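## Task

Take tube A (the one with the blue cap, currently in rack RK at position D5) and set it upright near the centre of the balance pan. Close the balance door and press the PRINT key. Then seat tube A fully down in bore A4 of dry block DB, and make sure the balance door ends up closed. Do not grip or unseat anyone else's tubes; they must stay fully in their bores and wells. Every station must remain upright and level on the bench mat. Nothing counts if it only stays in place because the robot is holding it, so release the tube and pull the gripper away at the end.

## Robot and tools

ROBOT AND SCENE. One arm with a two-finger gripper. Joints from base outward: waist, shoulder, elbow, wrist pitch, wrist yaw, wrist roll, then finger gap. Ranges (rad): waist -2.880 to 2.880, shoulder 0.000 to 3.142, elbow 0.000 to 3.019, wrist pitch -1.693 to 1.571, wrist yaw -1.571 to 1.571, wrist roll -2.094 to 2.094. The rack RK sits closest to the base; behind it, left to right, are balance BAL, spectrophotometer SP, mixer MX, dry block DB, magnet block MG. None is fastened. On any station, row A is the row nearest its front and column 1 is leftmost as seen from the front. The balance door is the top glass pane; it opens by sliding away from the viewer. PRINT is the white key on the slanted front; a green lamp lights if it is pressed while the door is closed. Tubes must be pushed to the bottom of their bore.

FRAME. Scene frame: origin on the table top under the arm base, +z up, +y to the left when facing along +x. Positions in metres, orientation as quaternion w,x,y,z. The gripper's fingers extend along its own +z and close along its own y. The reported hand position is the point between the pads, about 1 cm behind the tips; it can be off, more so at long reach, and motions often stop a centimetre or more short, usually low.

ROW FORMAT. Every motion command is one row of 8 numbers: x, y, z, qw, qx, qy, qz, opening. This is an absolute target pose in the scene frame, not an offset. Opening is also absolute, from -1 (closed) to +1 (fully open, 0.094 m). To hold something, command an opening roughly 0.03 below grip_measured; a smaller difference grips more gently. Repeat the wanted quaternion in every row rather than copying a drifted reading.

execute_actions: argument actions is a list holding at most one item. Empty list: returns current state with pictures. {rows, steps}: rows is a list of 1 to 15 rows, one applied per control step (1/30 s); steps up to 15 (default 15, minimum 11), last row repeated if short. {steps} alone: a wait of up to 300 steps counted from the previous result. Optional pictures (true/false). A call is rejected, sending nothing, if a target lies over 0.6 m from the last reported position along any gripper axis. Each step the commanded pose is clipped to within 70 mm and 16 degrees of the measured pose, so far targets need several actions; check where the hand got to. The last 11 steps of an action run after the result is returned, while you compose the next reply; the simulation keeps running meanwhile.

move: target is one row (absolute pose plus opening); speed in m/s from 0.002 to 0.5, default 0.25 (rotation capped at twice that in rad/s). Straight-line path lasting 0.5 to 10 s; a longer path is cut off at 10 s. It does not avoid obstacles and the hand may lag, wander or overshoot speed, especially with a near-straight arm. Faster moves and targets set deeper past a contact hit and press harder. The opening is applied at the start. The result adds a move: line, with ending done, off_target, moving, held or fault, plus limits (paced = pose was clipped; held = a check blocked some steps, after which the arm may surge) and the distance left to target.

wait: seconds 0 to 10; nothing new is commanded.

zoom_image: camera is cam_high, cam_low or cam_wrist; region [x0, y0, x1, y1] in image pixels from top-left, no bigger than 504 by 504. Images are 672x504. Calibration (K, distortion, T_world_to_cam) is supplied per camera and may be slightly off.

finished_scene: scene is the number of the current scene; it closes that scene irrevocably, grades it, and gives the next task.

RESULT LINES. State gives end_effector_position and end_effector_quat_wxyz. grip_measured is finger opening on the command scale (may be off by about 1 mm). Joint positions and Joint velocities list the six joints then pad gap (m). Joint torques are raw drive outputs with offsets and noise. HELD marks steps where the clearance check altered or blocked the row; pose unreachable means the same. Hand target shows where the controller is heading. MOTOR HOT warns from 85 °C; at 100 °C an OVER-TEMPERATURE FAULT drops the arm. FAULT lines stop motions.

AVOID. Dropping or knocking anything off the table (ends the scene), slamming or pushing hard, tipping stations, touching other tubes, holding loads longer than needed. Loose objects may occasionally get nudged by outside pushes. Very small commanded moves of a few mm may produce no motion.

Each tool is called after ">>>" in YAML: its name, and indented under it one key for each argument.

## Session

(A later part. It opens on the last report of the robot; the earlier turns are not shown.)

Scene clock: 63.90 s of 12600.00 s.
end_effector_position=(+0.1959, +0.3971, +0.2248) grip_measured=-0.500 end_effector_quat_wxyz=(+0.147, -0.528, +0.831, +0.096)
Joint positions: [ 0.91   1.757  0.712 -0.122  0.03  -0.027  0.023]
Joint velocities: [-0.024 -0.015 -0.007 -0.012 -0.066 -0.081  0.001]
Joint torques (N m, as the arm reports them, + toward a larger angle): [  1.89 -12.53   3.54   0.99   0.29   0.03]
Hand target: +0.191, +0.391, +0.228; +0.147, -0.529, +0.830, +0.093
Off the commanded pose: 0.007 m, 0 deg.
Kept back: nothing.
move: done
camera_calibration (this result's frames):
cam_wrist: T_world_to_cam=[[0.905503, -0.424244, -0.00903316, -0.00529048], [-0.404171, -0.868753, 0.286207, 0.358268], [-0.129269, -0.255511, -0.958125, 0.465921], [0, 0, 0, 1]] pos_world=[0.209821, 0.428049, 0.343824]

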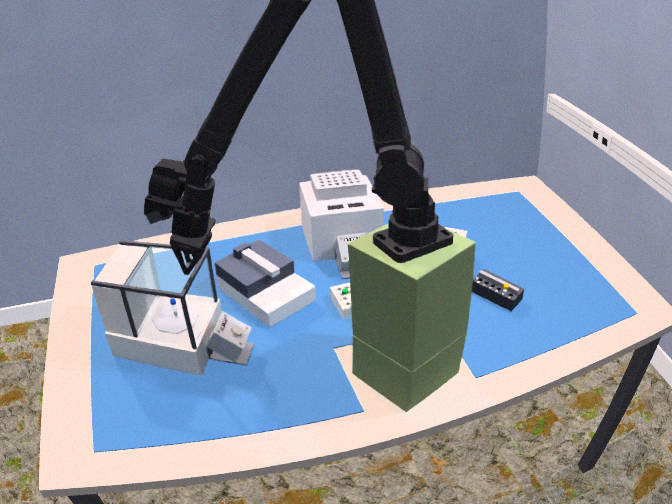

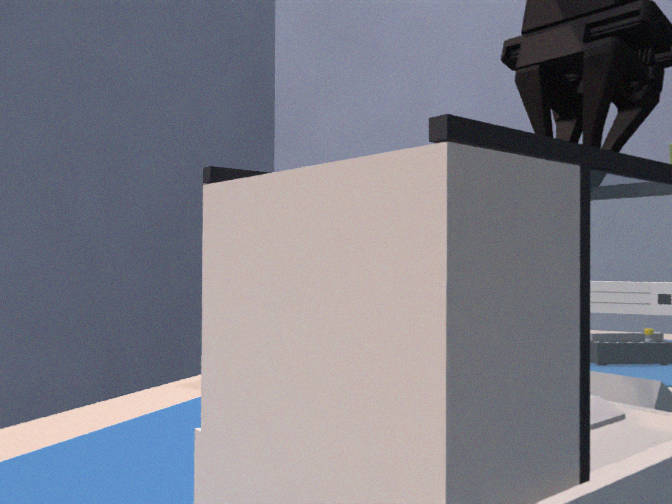

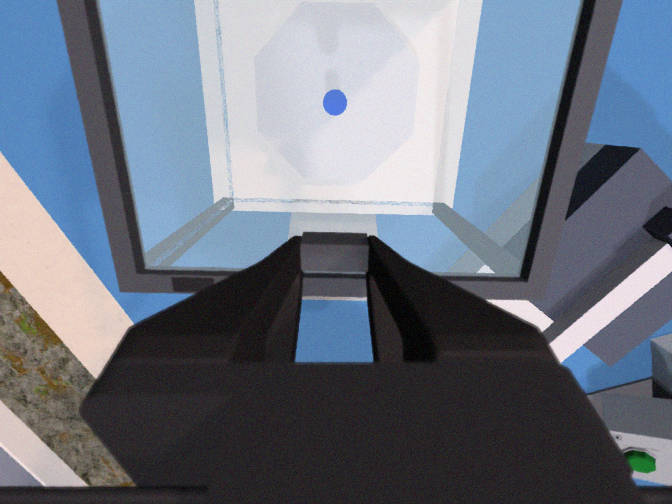

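>>> move:
  target: [0.196,0.397,0.225,0.147,-0.529,0.830,0.093,-0.1]
  speed: 0.03

>>> move:
  target: [0.17,0.345,0.29,0.147,-0.529,0.830,0.093,-0.1]
  speed: 0.12

>>> move:
  target: [0.148,0.303,0.13,0.267,-0.509,0.799,0.170,-0.6]
  speed: 0.15

Scene clock: 65.10 s of 12600.00 s.
end_effector_position=(+0.1958, +0.3967, +0.2246) grip_measured=-0.102 end_effector_quat_wxyz=(+0.147, -0.528, +0.831, +0.096)
Joint positions: [ 0.91   1.757  0.711 -0.122  0.03  -0.027  0.042]
Joint velocities: [-0.015 -0.005  0.002 -0.012  0.007  0.051 -0.001]
Joint torques (N m, as the arm reports them, + toward a larger angle): [  1.24 -11.75   5.55   0.86   0.15  -0.06]
Hand target: +0.196, +0.397, +0.225; +0.147, -0.529, +0.830, +0.093
Off the commanded pose: 0.001 m, 0 deg.
Kept back: nothing.
move: done
camera_calibration (this result's frames):
cam_wrist: T_world_to_cam=[[0.90546, -0.424343, -0.00868739, -0.00537306], [-0.404254, -0.868469, 0.286949, 0.357643], [-0.129309, -0.256309, -0.957906, 0.465882], [0, 0, 0, 1]] pos_world=[0.209687, 0.427732, 0.343599]

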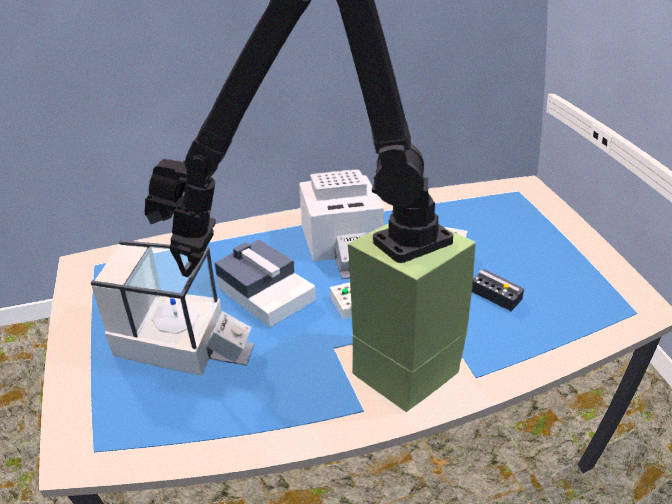

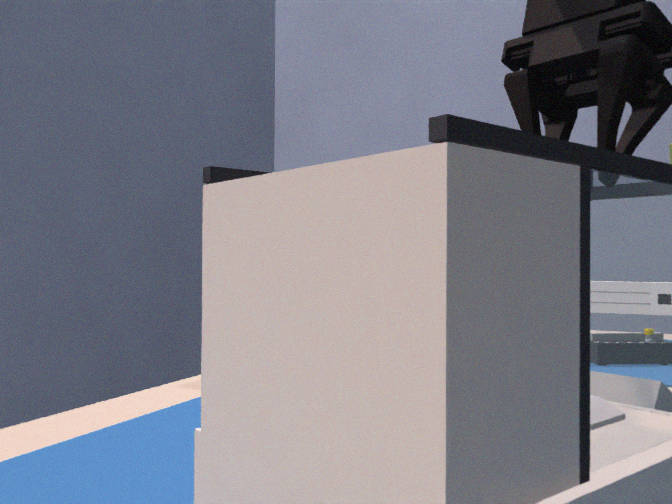

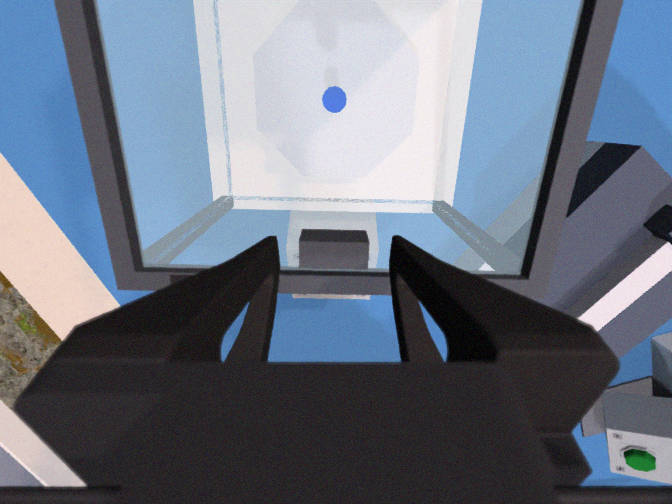

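Scene clock: 66.20 s of 12600.00 s.
end_effector_position=(+0.1737, +0.3457, +0.2879) grip_measured=-0.102 end_effector_quat_wxyz=(+0.147, -0.528, +0.831, +0.093)
Joint positions: [ 0.912  1.463  0.584 -0.293  0.036 -0.027  0.042]
Joint velocities: [-0.005 -0.015  0.007 -0.007  0.051 -0.066 -0.001]
Joint torques (N m, as the arm reports them, + toward a larger angle): [ 2.22 -9.18  6.72  0.85  0.19  0.08]
Hand target: +0.170, +0.347, +0.290; +0.147, -0.529, +0.830, +0.093
Off the commanded pose: 0.004 m, 0 deg.
Kept back: nothing.
move: done
camera_calibration (this result's frames):
cam_wrist: T_world_to_cam=[[0.905884, -0.423509, -0.0038495, -0.00821361], [-0.404312, -0.867457, 0.289913, 0.285123], [-0.12612, -0.261072, -0.957045, 0.511432], [0, 0, 0, 1]] pos_world=[0.187221, 0.377374, 0.406771]

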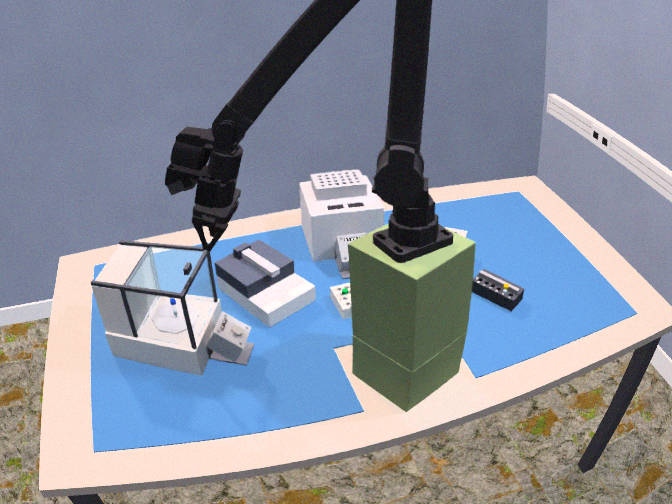

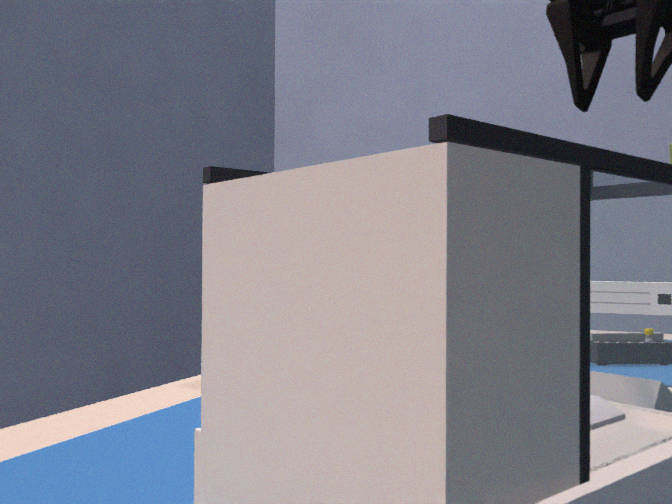

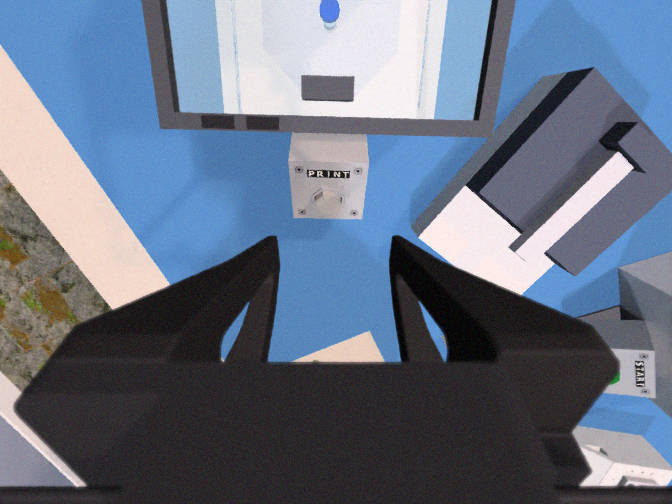

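Scene clock: 67.80 s of 12600.00 s.
end_effector_position=(+0.1416, +0.2990, +0.1307) grip_measured=-0.598 end_effector_quat_wxyz=(+0.259, -0.513, +0.802, +0.165)
Joint positions: [ 0.912  2.23   0.336  0.997  0.024 -0.04   0.019]
Joint velocities: [-0.005 -0.005  0.012 -0.012 -0.007 -0.007 -0.   ]
Joint torques (N m, as the arm reports them, + toward a larger angle): [ -0.19 -10.39  -2.6    2.37  -0.13  -0.12]
Hand target: +0.146, +0.301, +0.136; +0.269, -0.511, +0.799, +0.168
Off the commanded pose: 0.008 m, 1 deg.
Kept back: nothing.
move: done
camera_calibration (this result's frames):
cam_wrist: T_world_to_cam=[[0.908831, -0.417151, -0.00327253, -0.00185842], [-0.417013, -0.908686, 0.0197436, 0.326591], [-0.0112098, -0.0165789, -0.9998, 0.260936], [0, 0, 0, 1]] pos_world=[0.140807, 0.300319, 0.25443]

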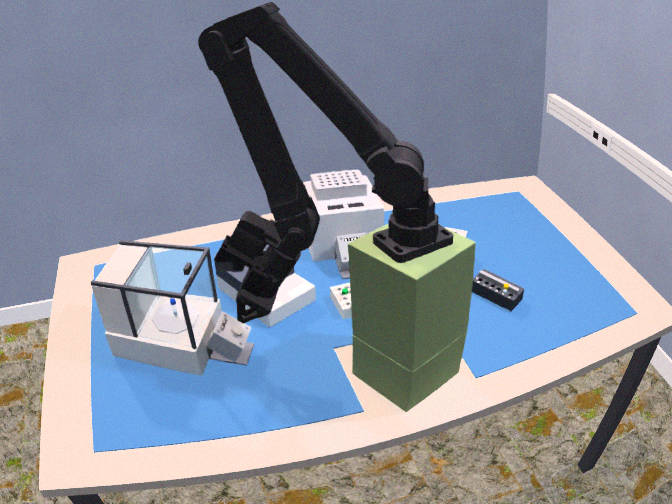

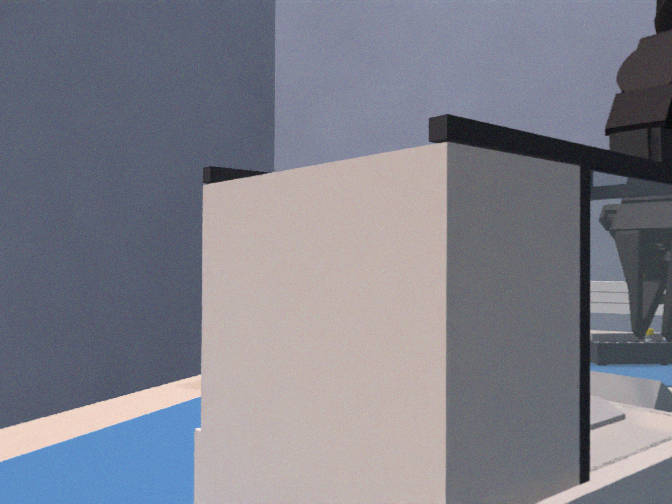

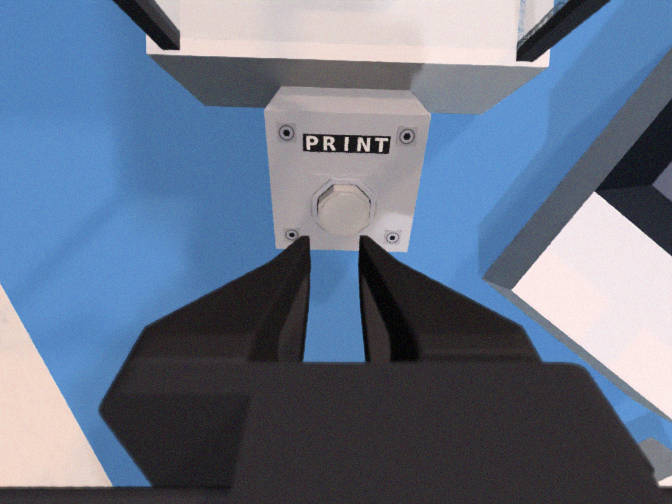

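>>> move:
  target: [0.156,0.311,0.102,0.267,-0.509,0.799,0.170,-1]
  speed: 0.05

Scene clock: 69.17 s of 12600.00 s.
end_effector_position=(+0.1517, +0.3096, +0.1019) grip_measured=-0.980 end_effector_quat_wxyz=(+0.261, -0.510, +0.802, +0.169)
Joint positions: [ 0.888  2.343  0.412  1.041  0.006 -0.053  0.001]
Joint velocities: [-0.015 -0.005 -0.002  0.002 -0.051 -0.037  0.001]
Joint torques (N m, as the arm reports them, + toward a larger angle): [ 0.41 -9.51 -2.18  2.4  -0.12 -0.13]
Hand target: +0.156, +0.311, +0.102; +0.267, -0.509, +0.800, +0.170
Off the commanded pose: 0.005 m, 1 deg.
Kept back: nothing.
move: done
camera_calibration (this result's frames):
cam_wrist: T_world_to_cam=[[0.907215, -0.420572, -0.00900318, -0.00481579], [-0.420462, -0.907232, 0.0118921, 0.341918], [-0.0131694, -0.00700316, -0.999889, 0.22981], [0, 0, 0, 1]] pos_world=[0.151159, 0.309783, 0.225675]

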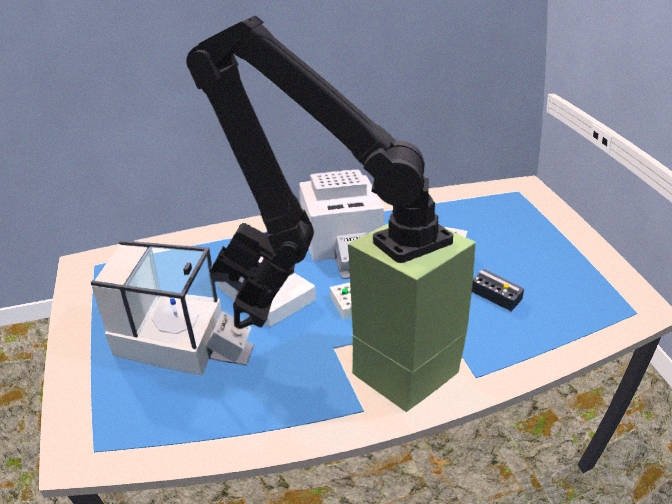

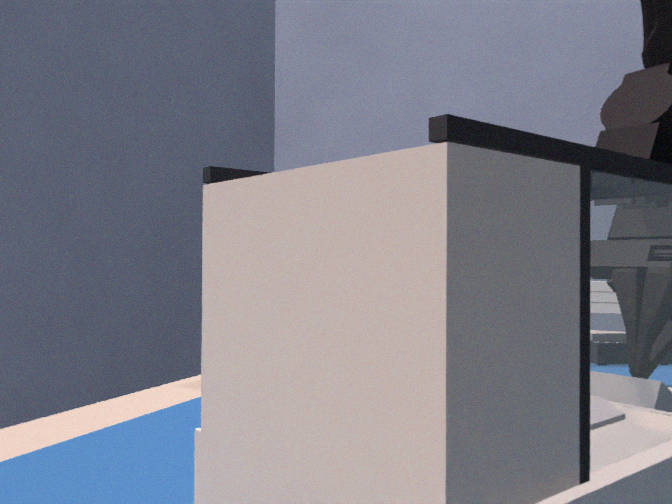

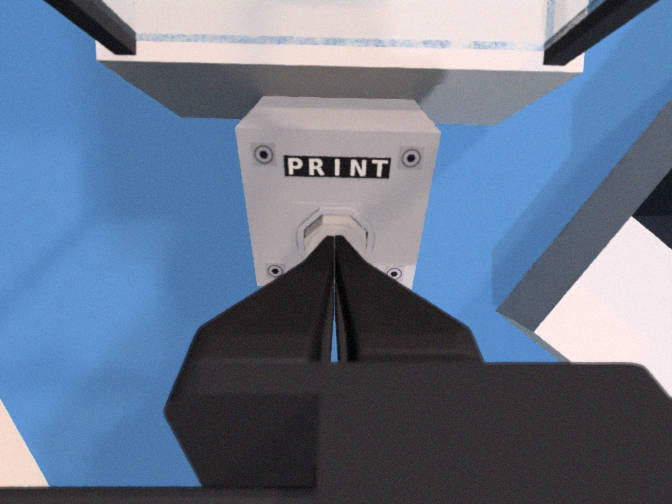

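>>> move:
  target: [0.153,0.307,0.078,0.267,-0.509,0.799,0.170,-1]
  speed: 0.02

Scene clock: 70.83 s of 12600.00 s.
end_effector_position=(+0.1503, +0.3080, +0.0900) grip_measured=-0.980 end_effector_quat_wxyz=(+0.272, -0.508, +0.798, +0.174)
Joint positions: [ 0.888  2.422  0.426  1.133  0.006 -0.055  0.001]
Joint velocities: [-0.005  0.015 -0.002 -0.002 -0.022 -0.007 -0.001]
Joint torques (N m, as the arm reports them, + toward a larger angle): [-0.02 -7.45 -1.09  1.54 -0.14 -0.1 ]
Hand target: +0.153, +0.307, +0.079; +0.267, -0.510, +0.800, +0.170
Off the commanded pose: 0.012 m, 1 deg.
Kept back: nothing.
move: off_target
camera_calibration (this result's frames):
cam_wrist: T_world_to_cam=[[0.907523, -0.419949, -0.00677656, -0.00479419], [-0.420003, -0.90742, -0.0136247, 0.342294], [-0.000427528, 0.0152109, -0.999884, 0.209103], [0, 0, 0, 1]] pos_world=[0.148205, 0.305411, 0.21371]

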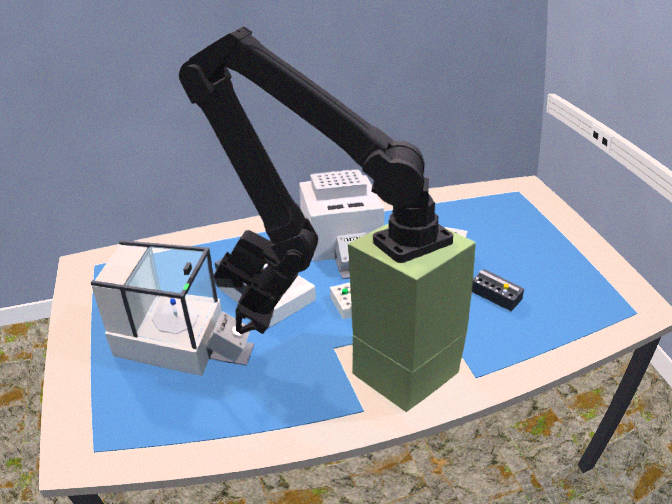

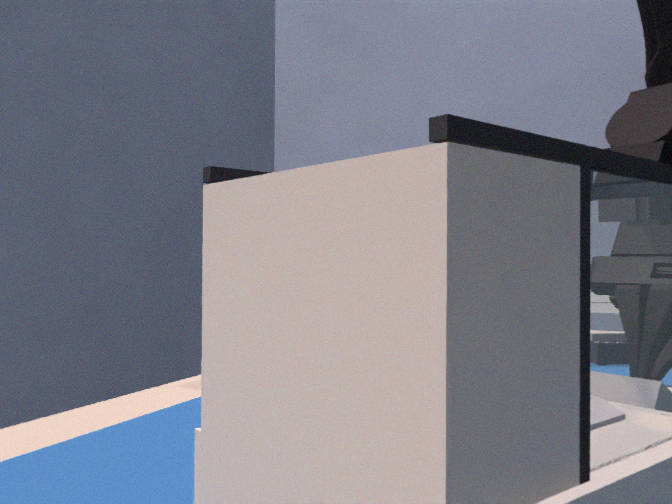

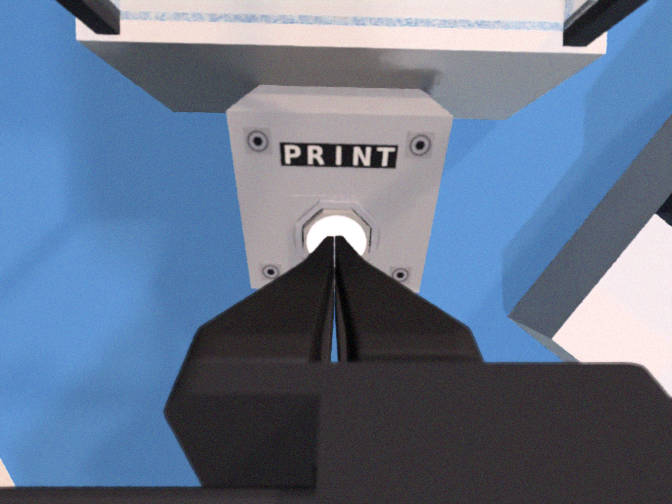

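Green. Reopen.

>>> move:
  target: [0.155,0.32,0.28,0.2,-0.522,0.82,0.127,-0.1]
  speed: 0.2

>>> move:
  target: [0.203,0.418,0.28,0.147,-0.529,0.830,0.093,-0.1]
  speed: 0.2

>>> move:
  target: [0.194,0.399,0.221,0.147,-0.529,0.830,0.093,-0.1]
  speed: 0.06

Scene clock: 72.83 s of 12600.00 s.
end_effector_position=(+0.1528, +0.3076, +0.2678) grip_measured=-0.102 end_effector_quat_wxyz=(+0.191, -0.523, +0.822, +0.122)
Joint positions: [ 0.914  1.418  0.381 -0.026  0.032 -0.029  0.042]
Joint velocities: [-0.015 -0.015  0.012  0.007 -0.022  0.022 -0.   ]
Joint torques (N m, as the arm reports them, + toward a larger angle): [ 2.18 -6.07  8.1   1.09  0.15  0.11]
Hand target: +0.156, +0.322, +0.275; +0.199, -0.521, +0.820, +0.128
Off the commanded pose: 0.018 m, 1 deg.
Kept back: nothing.
move: off_target
camera_calibration (this result's frames):
cam_wrist: T_world_to_cam=[[0.906286, -0.422627, -0.00574263, -0.00529142], [-0.414407, -0.891166, 0.184633, 0.286388], [-0.0831487, -0.164951, -0.982791, 0.450306], [0, 0, 0, 1]] pos_world=[0.160919, 0.327262, 0.389649]

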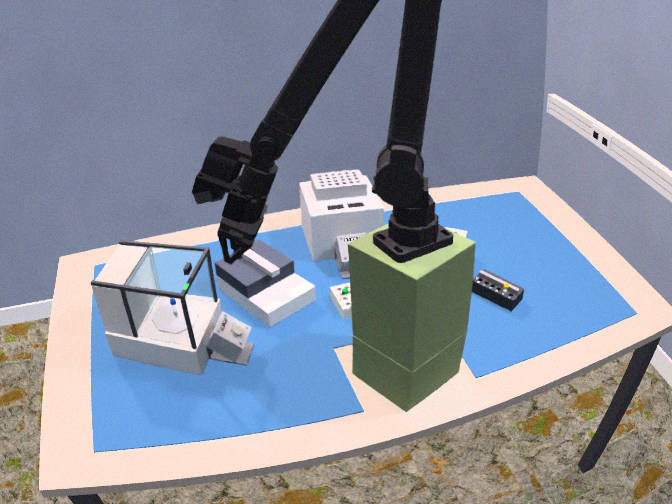

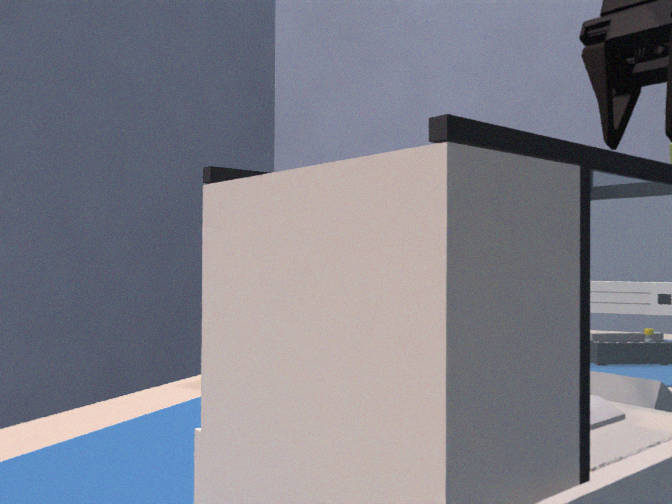

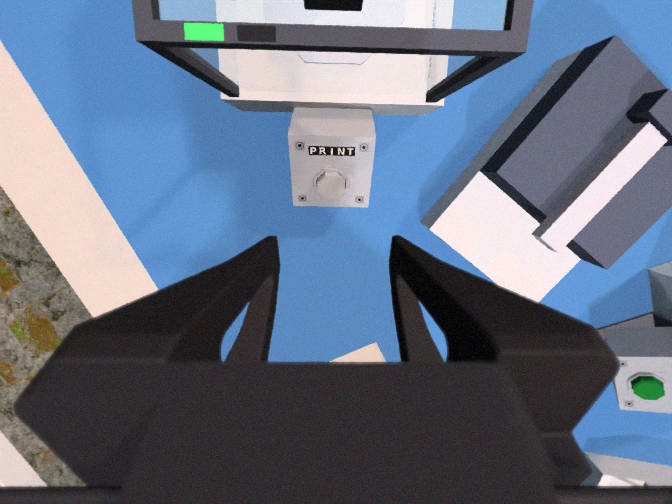

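Scene clock: 73.90 s of 12600.00 s.
end_effector_position=(+0.2001, +0.4052, +0.2712) grip_measured=-0.102 end_effector_quat_wxyz=(+0.139, -0.531, +0.831, +0.090)
Joint positions: [ 0.914  1.648  0.767 -0.307  0.032 -0.029  0.042]
Joint velocities: [-0.005  0.005  0.007  0.002 -0.007 -0.007  0.   ]
Joint torques (N m, as the arm reports them, + toward a larger angle): [  1.78 -10.19   9.06   0.75   0.16   0.06]
Hand target: +0.205, +0.418, +0.278; +0.147, -0.529, +0.831, +0.094
Off the commanded pose: 0.016 m, 1 deg.
Kept back: nothing.
move: off_target
camera_calibration (this result's frames):
cam_wrist: T_world_to_cam=[[0.908011, -0.418889, -0.00691892, -0.00849994], [-0.396968, -0.865539, 0.305382, 0.34578], [-0.13391, -0.274544, -0.952205, 0.520001], [0, 0, 0, 1]] pos_world=[0.214615, 0.438489, 0.389493]

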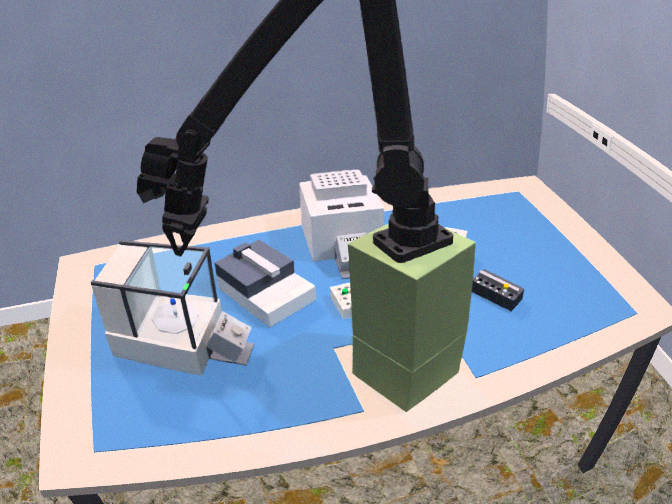

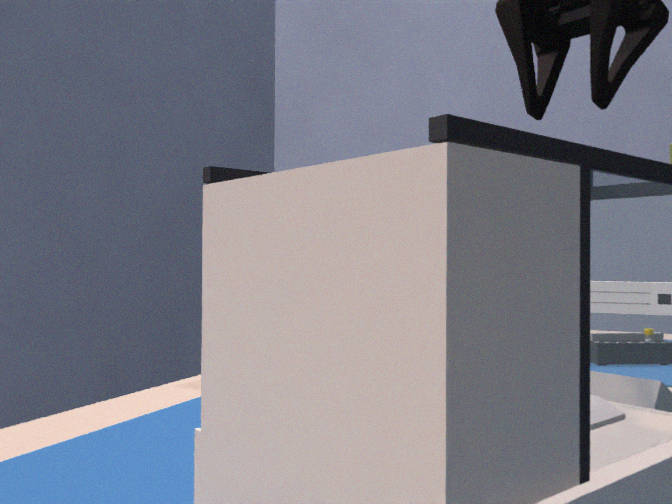

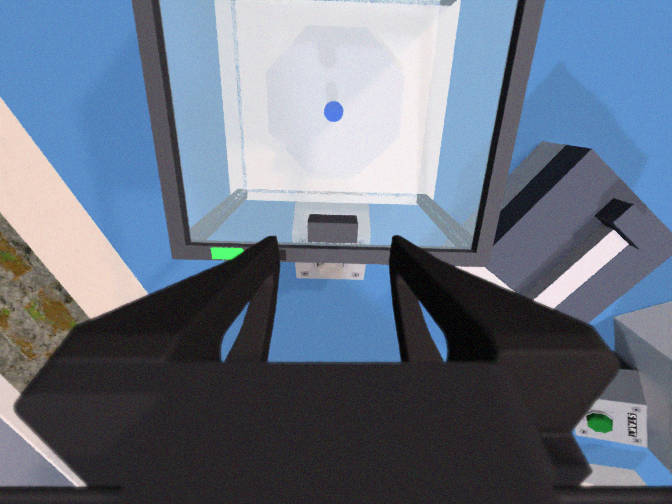

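Scene clock: 75.07 s of 12600.00 s.
end_effector_position=(+0.1942, +0.3969, +0.2241) grip_measured=-0.102 end_effector_quat_wxyz=(+0.144, -0.530, +0.830, +0.093)
Joint positions: [ 0.914  1.759  0.715 -0.132  0.034 -0.029  0.042]
Joint velocities: [-0.024 -0.005  0.007  0.007 -0.022  0.007 -0.001]
Joint torques (N m, as the arm reports them, + toward a larger angle): [  1.6  -10.99   5.16   1.81   0.18   0.01]
Hand target: +0.193, +0.398, +0.222; +0.147, -0.529, +0.830, +0.093
Off the commanded pose: 0.004 m, 0 deg.
Kept back: nothing.
move: done
camera_calibration (this result's frames):
cam_wrist: T_world_to_cam=[[0.907689, -0.419605, -0.00564875, -0.00682381], [-0.399491, -0.868142, 0.294511, 0.354588], [-0.128482, -0.265067, -0.955632, 0.468003], [0, 0, 0, 1]] pos_world=[0.207979, 0.429022, 0.342769]

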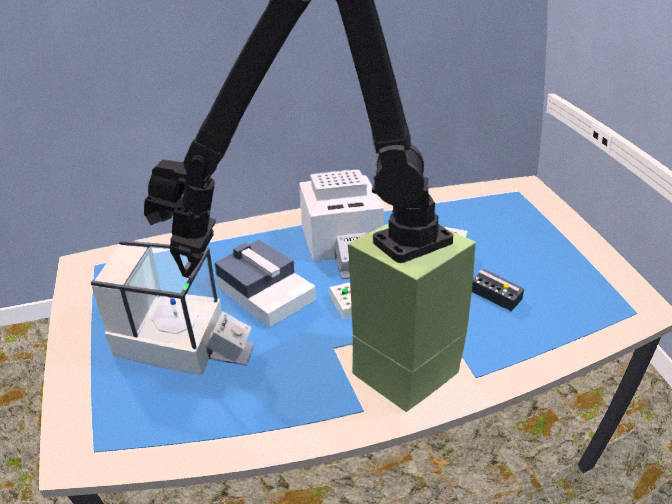

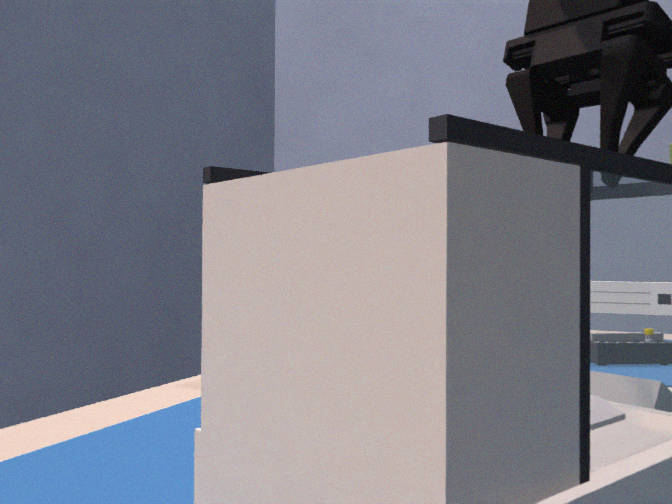

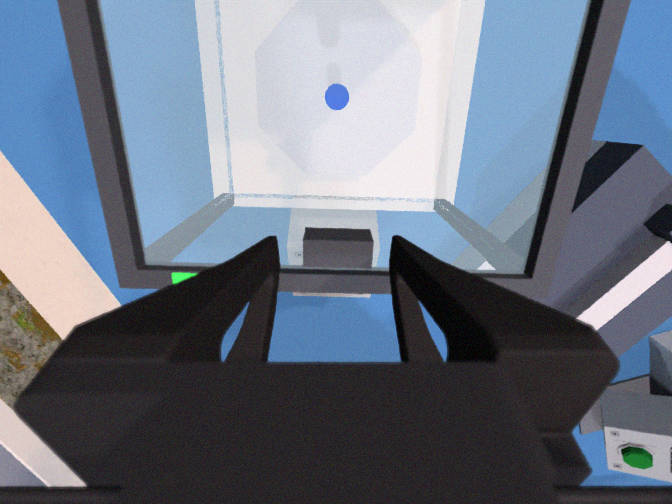

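>>> move:
  target: [0.197,0.398,0.221,0.147,-0.529,0.830,0.093,-0.525]
  speed: 0.03

>>> move:
  target: [0.263,0.530,0.237,0.147,-0.529,0.830,0.093,-0.525]
  speed: 0.06

>>> move:
  target: [0.253,0.510,0.228,0.147,-0.529,0.830,0.093,-0.2]
  speed: 0.05

>>> move:
  target: [0.225,0.455,0.235,0.147,-0.529,0.830,0.093,-0.2]
  speed: 0.1

>>> move:
  target: [0.226,0.462,0.155,0.155,-0.529,0.830,0.098,-0.35]
  speed: 0.08

Scene clock: 76.30 s of 12600.00 s.
end_effector_position=(+0.1951, +0.3966, +0.2240) grip_measured=-0.500 end_effector_quat_wxyz=(+0.146, -0.530, +0.831, +0.091)
Joint positions: [ 0.913  1.759  0.715 -0.132  0.037 -0.029  0.023]
Joint velocities: [-0.015 -0.005 -0.017 -0.017 -0.007  0.051 -0.   ]
Joint torques (N m, as the arm reports them, + toward a larger angle): [ 0.65 -9.98  5.46  1.73 -0.09 -0.06]
Hand target: +0.197, +0.398, +0.221; +0.147, -0.529, +0.830, +0.093
Off the commanded pose: 0.004 m, 0 deg.
Kept back: nothing.
move: done
camera_calibration (this result's frames):
cam_wrist: T_world_to_cam=[[0.906886, -0.421368, -0.00237636, -0.00762875], [-0.402077, -0.867027, 0.294276, 0.354798], [-0.126059, -0.26592, -0.955718, 0.467803], [0, 0, 0, 1]] pos_world=[0.208545, 0.428803, 0.342661]

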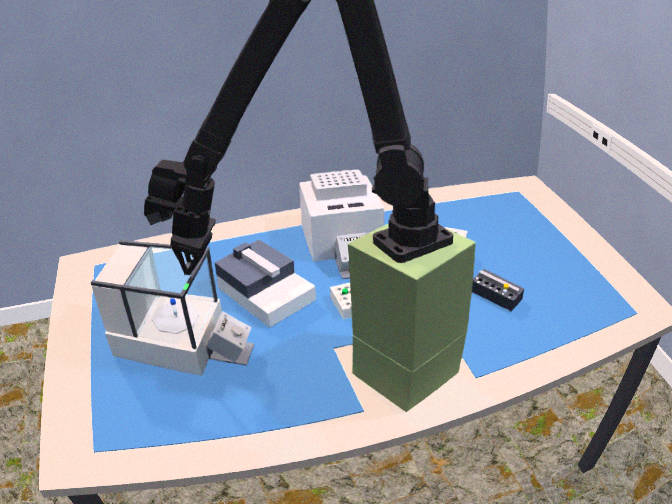

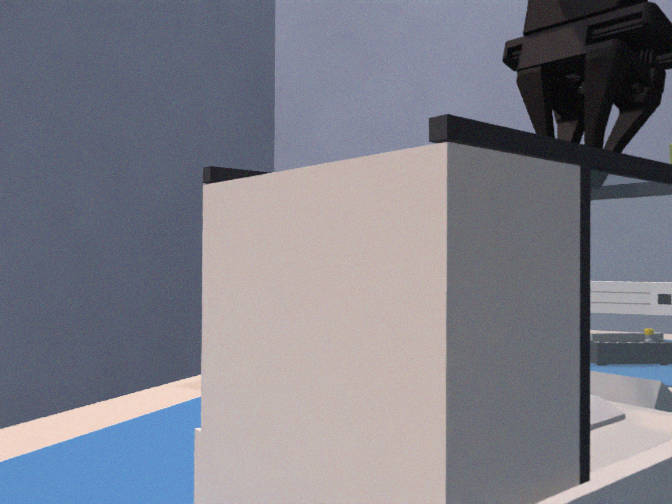

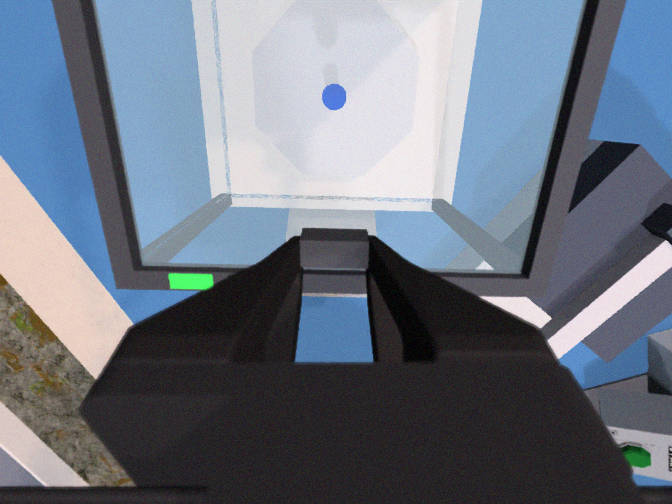

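Scene clock: 79.03 s of 12600.00 s.
end_effector_position=(+0.2504, +0.5053, +0.2225) grip_measured=-0.500 end_effector_quat_wxyz=(+0.130, -0.531, +0.834, +0.080)
Joint positions: [ 0.909  1.964  1.116 -0.367  0.038 -0.03   0.023]
Joint velocities: [-0.005 -0.015 -0.002 -0.012  0.022 -0.022  0.001]
Joint torques (N m, as the arm reports them, + toward a larger angle): [  1.05 -14.92  11.48   1.04  -0.2   -0.07]
Hand target: +0.264, +0.529, +0.235; +0.147, -0.529, +0.830, +0.093
Off the commanded pose: 0.031 m, 3 deg.
Kept back: nothing.
move: off_target
camera_calibration (this result's frames):
cam_wrist: T_world_to_cam=[[0.906229, -0.422786, -0.00124226, -0.0113766], [-0.398522, -0.855193, 0.331399, 0.456648], [-0.141173, -0.299828, -0.94349, 0.520549], [0, 0, 0, 1]] pos_world=[0.265782, 0.541787, 0.339786]

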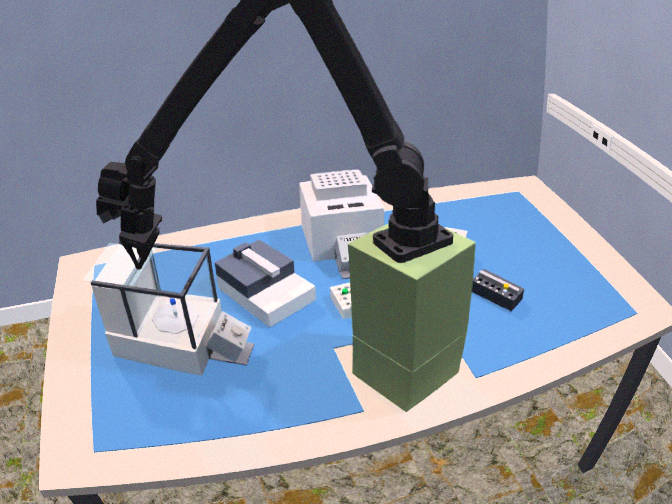

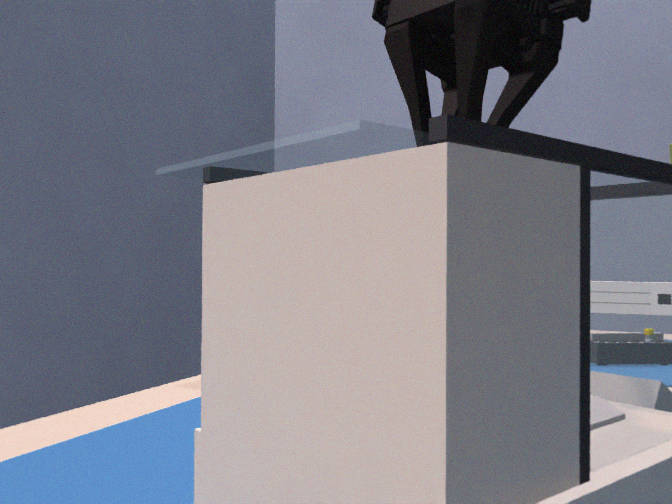

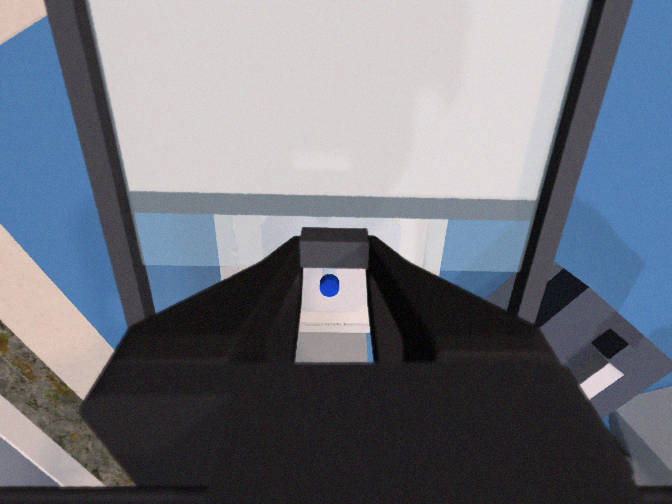

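Scene clock: 79.73 s of 12600.00 s.
end_effector_position=(+0.2506, +0.5060, +0.2209) grip_measured=-0.202 end_effector_quat_wxyz=(+0.138, -0.530, +0.832, +0.085)
Joint positions: [ 0.909  1.964  1.102 -0.333  0.038 -0.03   0.037]
Joint velocities: [-0.015  0.005 -0.002  0.007 -0.007 -0.037 -0.   ]
Joint torques (N m, as the arm reports them, + toward a larger angle): [  1.09 -16.75   6.44   1.77  -0.1   -0.07]
Hand target: +0.253, +0.510, +0.228; +0.147, -0.529, +0.830, +0.093
Off the commanded pose: 0.009 m, 1 deg.
Kept back: nothing.
move: done
camera_calibration (this result's frames):
cam_wrist: T_world_to_cam=[[0.905942, -0.423401, -0.0012585, -0.01087], [-0.401822, -0.860699, 0.312628, 0.465543], [-0.13345, -0.282717, -0.949875, 0.510029], [0, 0, 0, 1]] pos_world=[0.264976, 0.540284, 0.338909]

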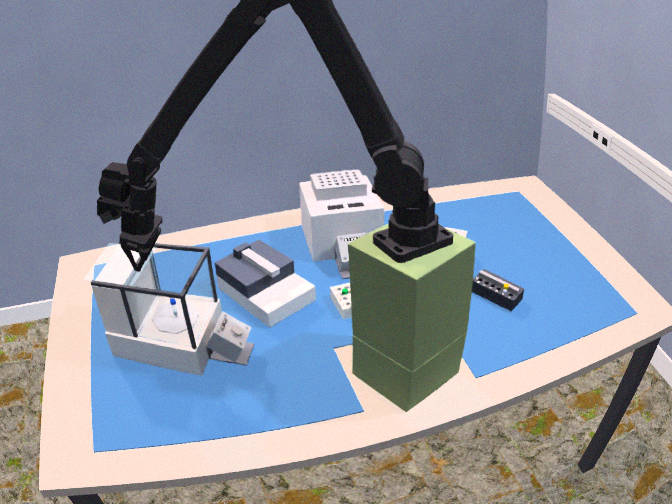

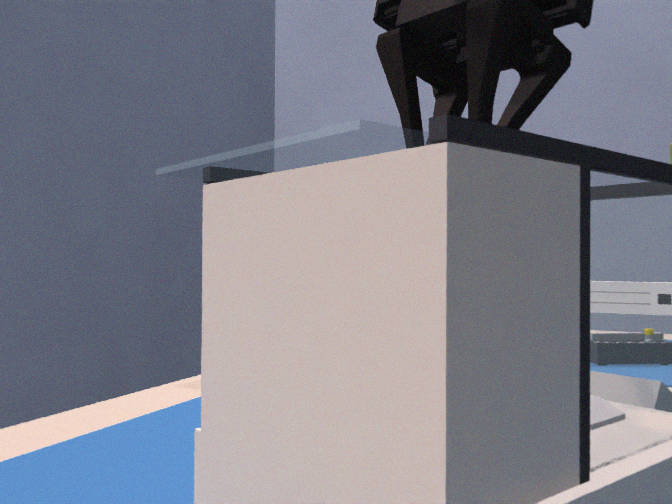

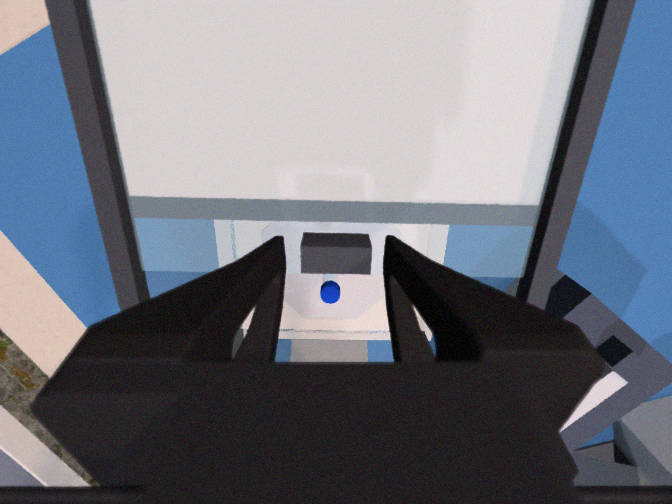

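Scene clock: 80.73 s of 12600.00 s.
end_effector_position=(+0.2223, +0.4476, +0.2260) grip_measured=-0.202 end_effector_quat_wxyz=(+0.134, -0.530, +0.833, +0.083)
Joint positions: [ 0.909  1.849  0.906 -0.261  0.038 -0.03   0.037]
Joint velocities: [ 0.015  0.015 -0.017  0.002  0.081  0.051  0.001]
Joint torques (N m, as the arm reports them, + toward a larger angle): [  1.58 -14.57   6.26   1.59  -0.08  -0.02]
Hand target: +0.224, +0.455, +0.236; +0.147, -0.529, +0.830, +0.093
Off the commanded pose: 0.012 m, 2 deg.
Kept back: nothing.
move: off_target
camera_calibration (this result's frames):
cam_wrist: T_world_to_cam=[[0.90609, -0.423082, -0.00141019, -0.0101064], [-0.400291, -0.85835, 0.320941, 0.399137], [-0.136995, -0.290237, -0.947098, 0.498142], [0, 0, 0, 1]] pos_world=[0.237171, 0.482902, 0.343676]

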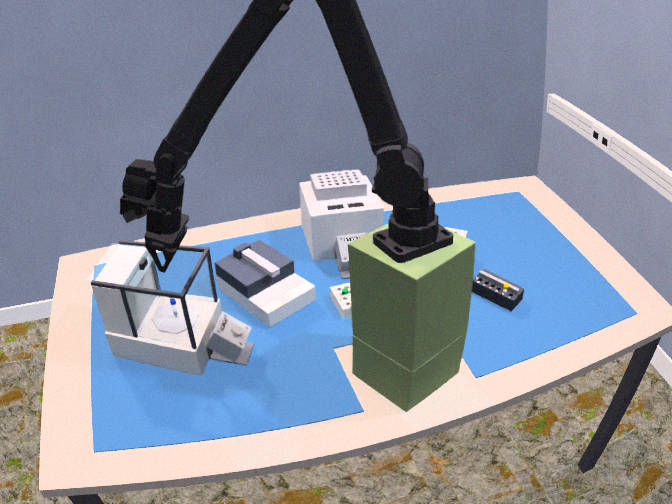

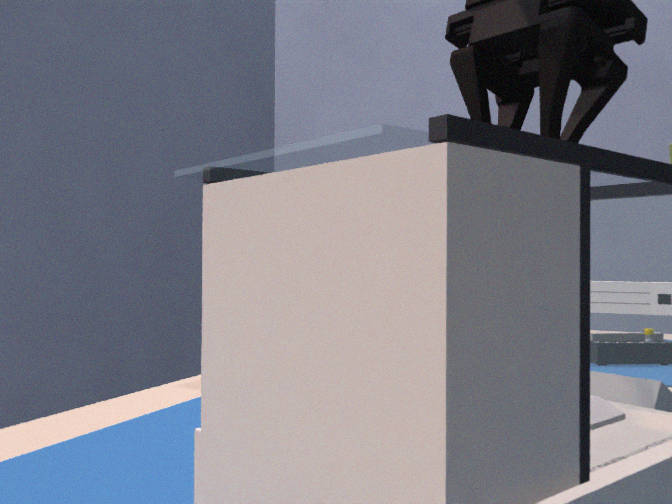

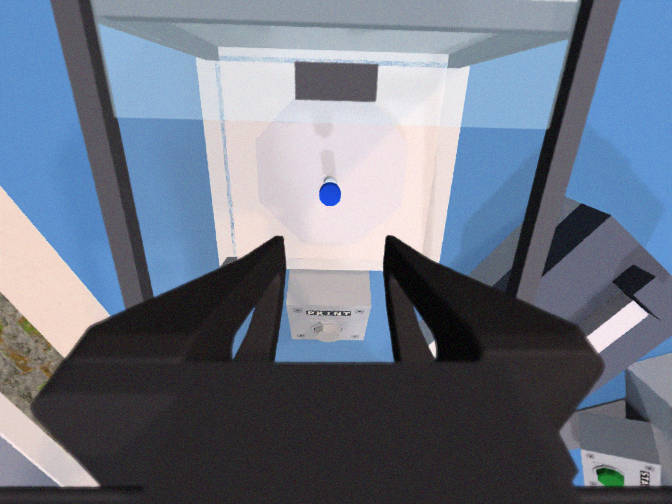

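Scene clock: 82.00 s of 12600.00 s.
end_effector_position=(+0.2202, +0.4506, +0.1521) grip_measured=-0.348 end_effector_quat_wxyz=(+0.144, -0.529, +0.831, +0.090)
Joint positions: [ 0.909  2.041  0.906 -0.044  0.037 -0.03   0.031]
Joint velocities: [-0.015 -0.005 -0.007 -0.002  0.007  0.022 -0.001]
Joint torques (N m, as the arm reports them, + toward a larger angle): [  1.34 -13.66   5.65   1.76  -0.1   -0.09]
Hand target: +0.225, +0.460, +0.156; +0.155, -0.529, +0.829, +0.098
Off the commanded pose: 0.013 m, 2 deg.
Kept back: nothing.
move: off_target
camera_calibration (this result's frames):
cam_wrist: T_world_to_cam=[[0.905776, -0.423753, -0.00170793, -0.00663021], [-0.404125, -0.865019, 0.297363, 0.431971], [-0.127486, -0.268654, -0.954763, 0.418058], [0, 0, 0, 1]] pos_world=[0.233872, 0.483167, 0.270683]

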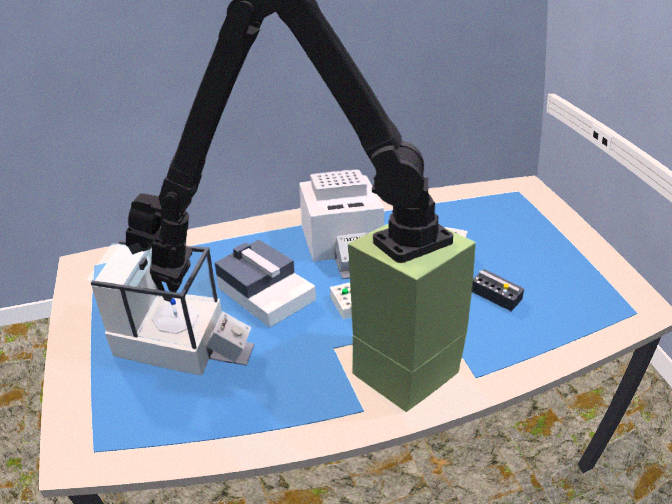

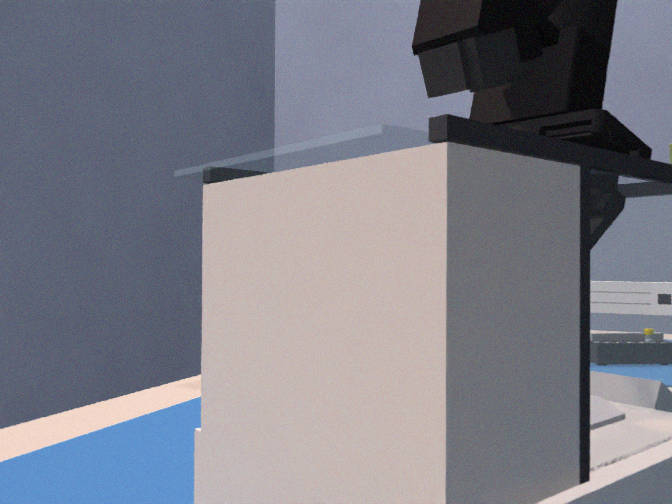

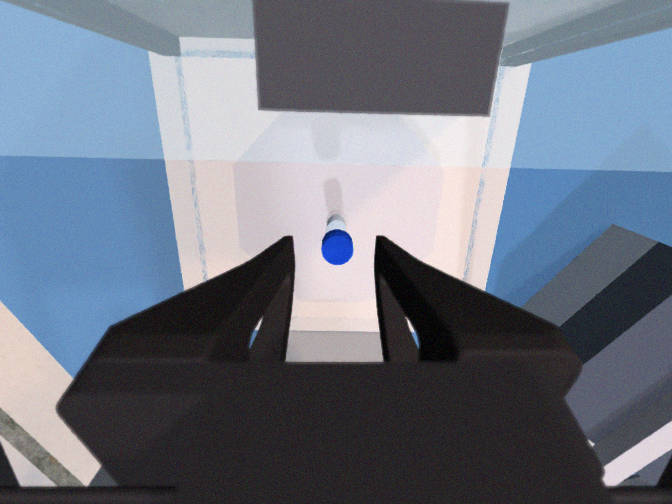

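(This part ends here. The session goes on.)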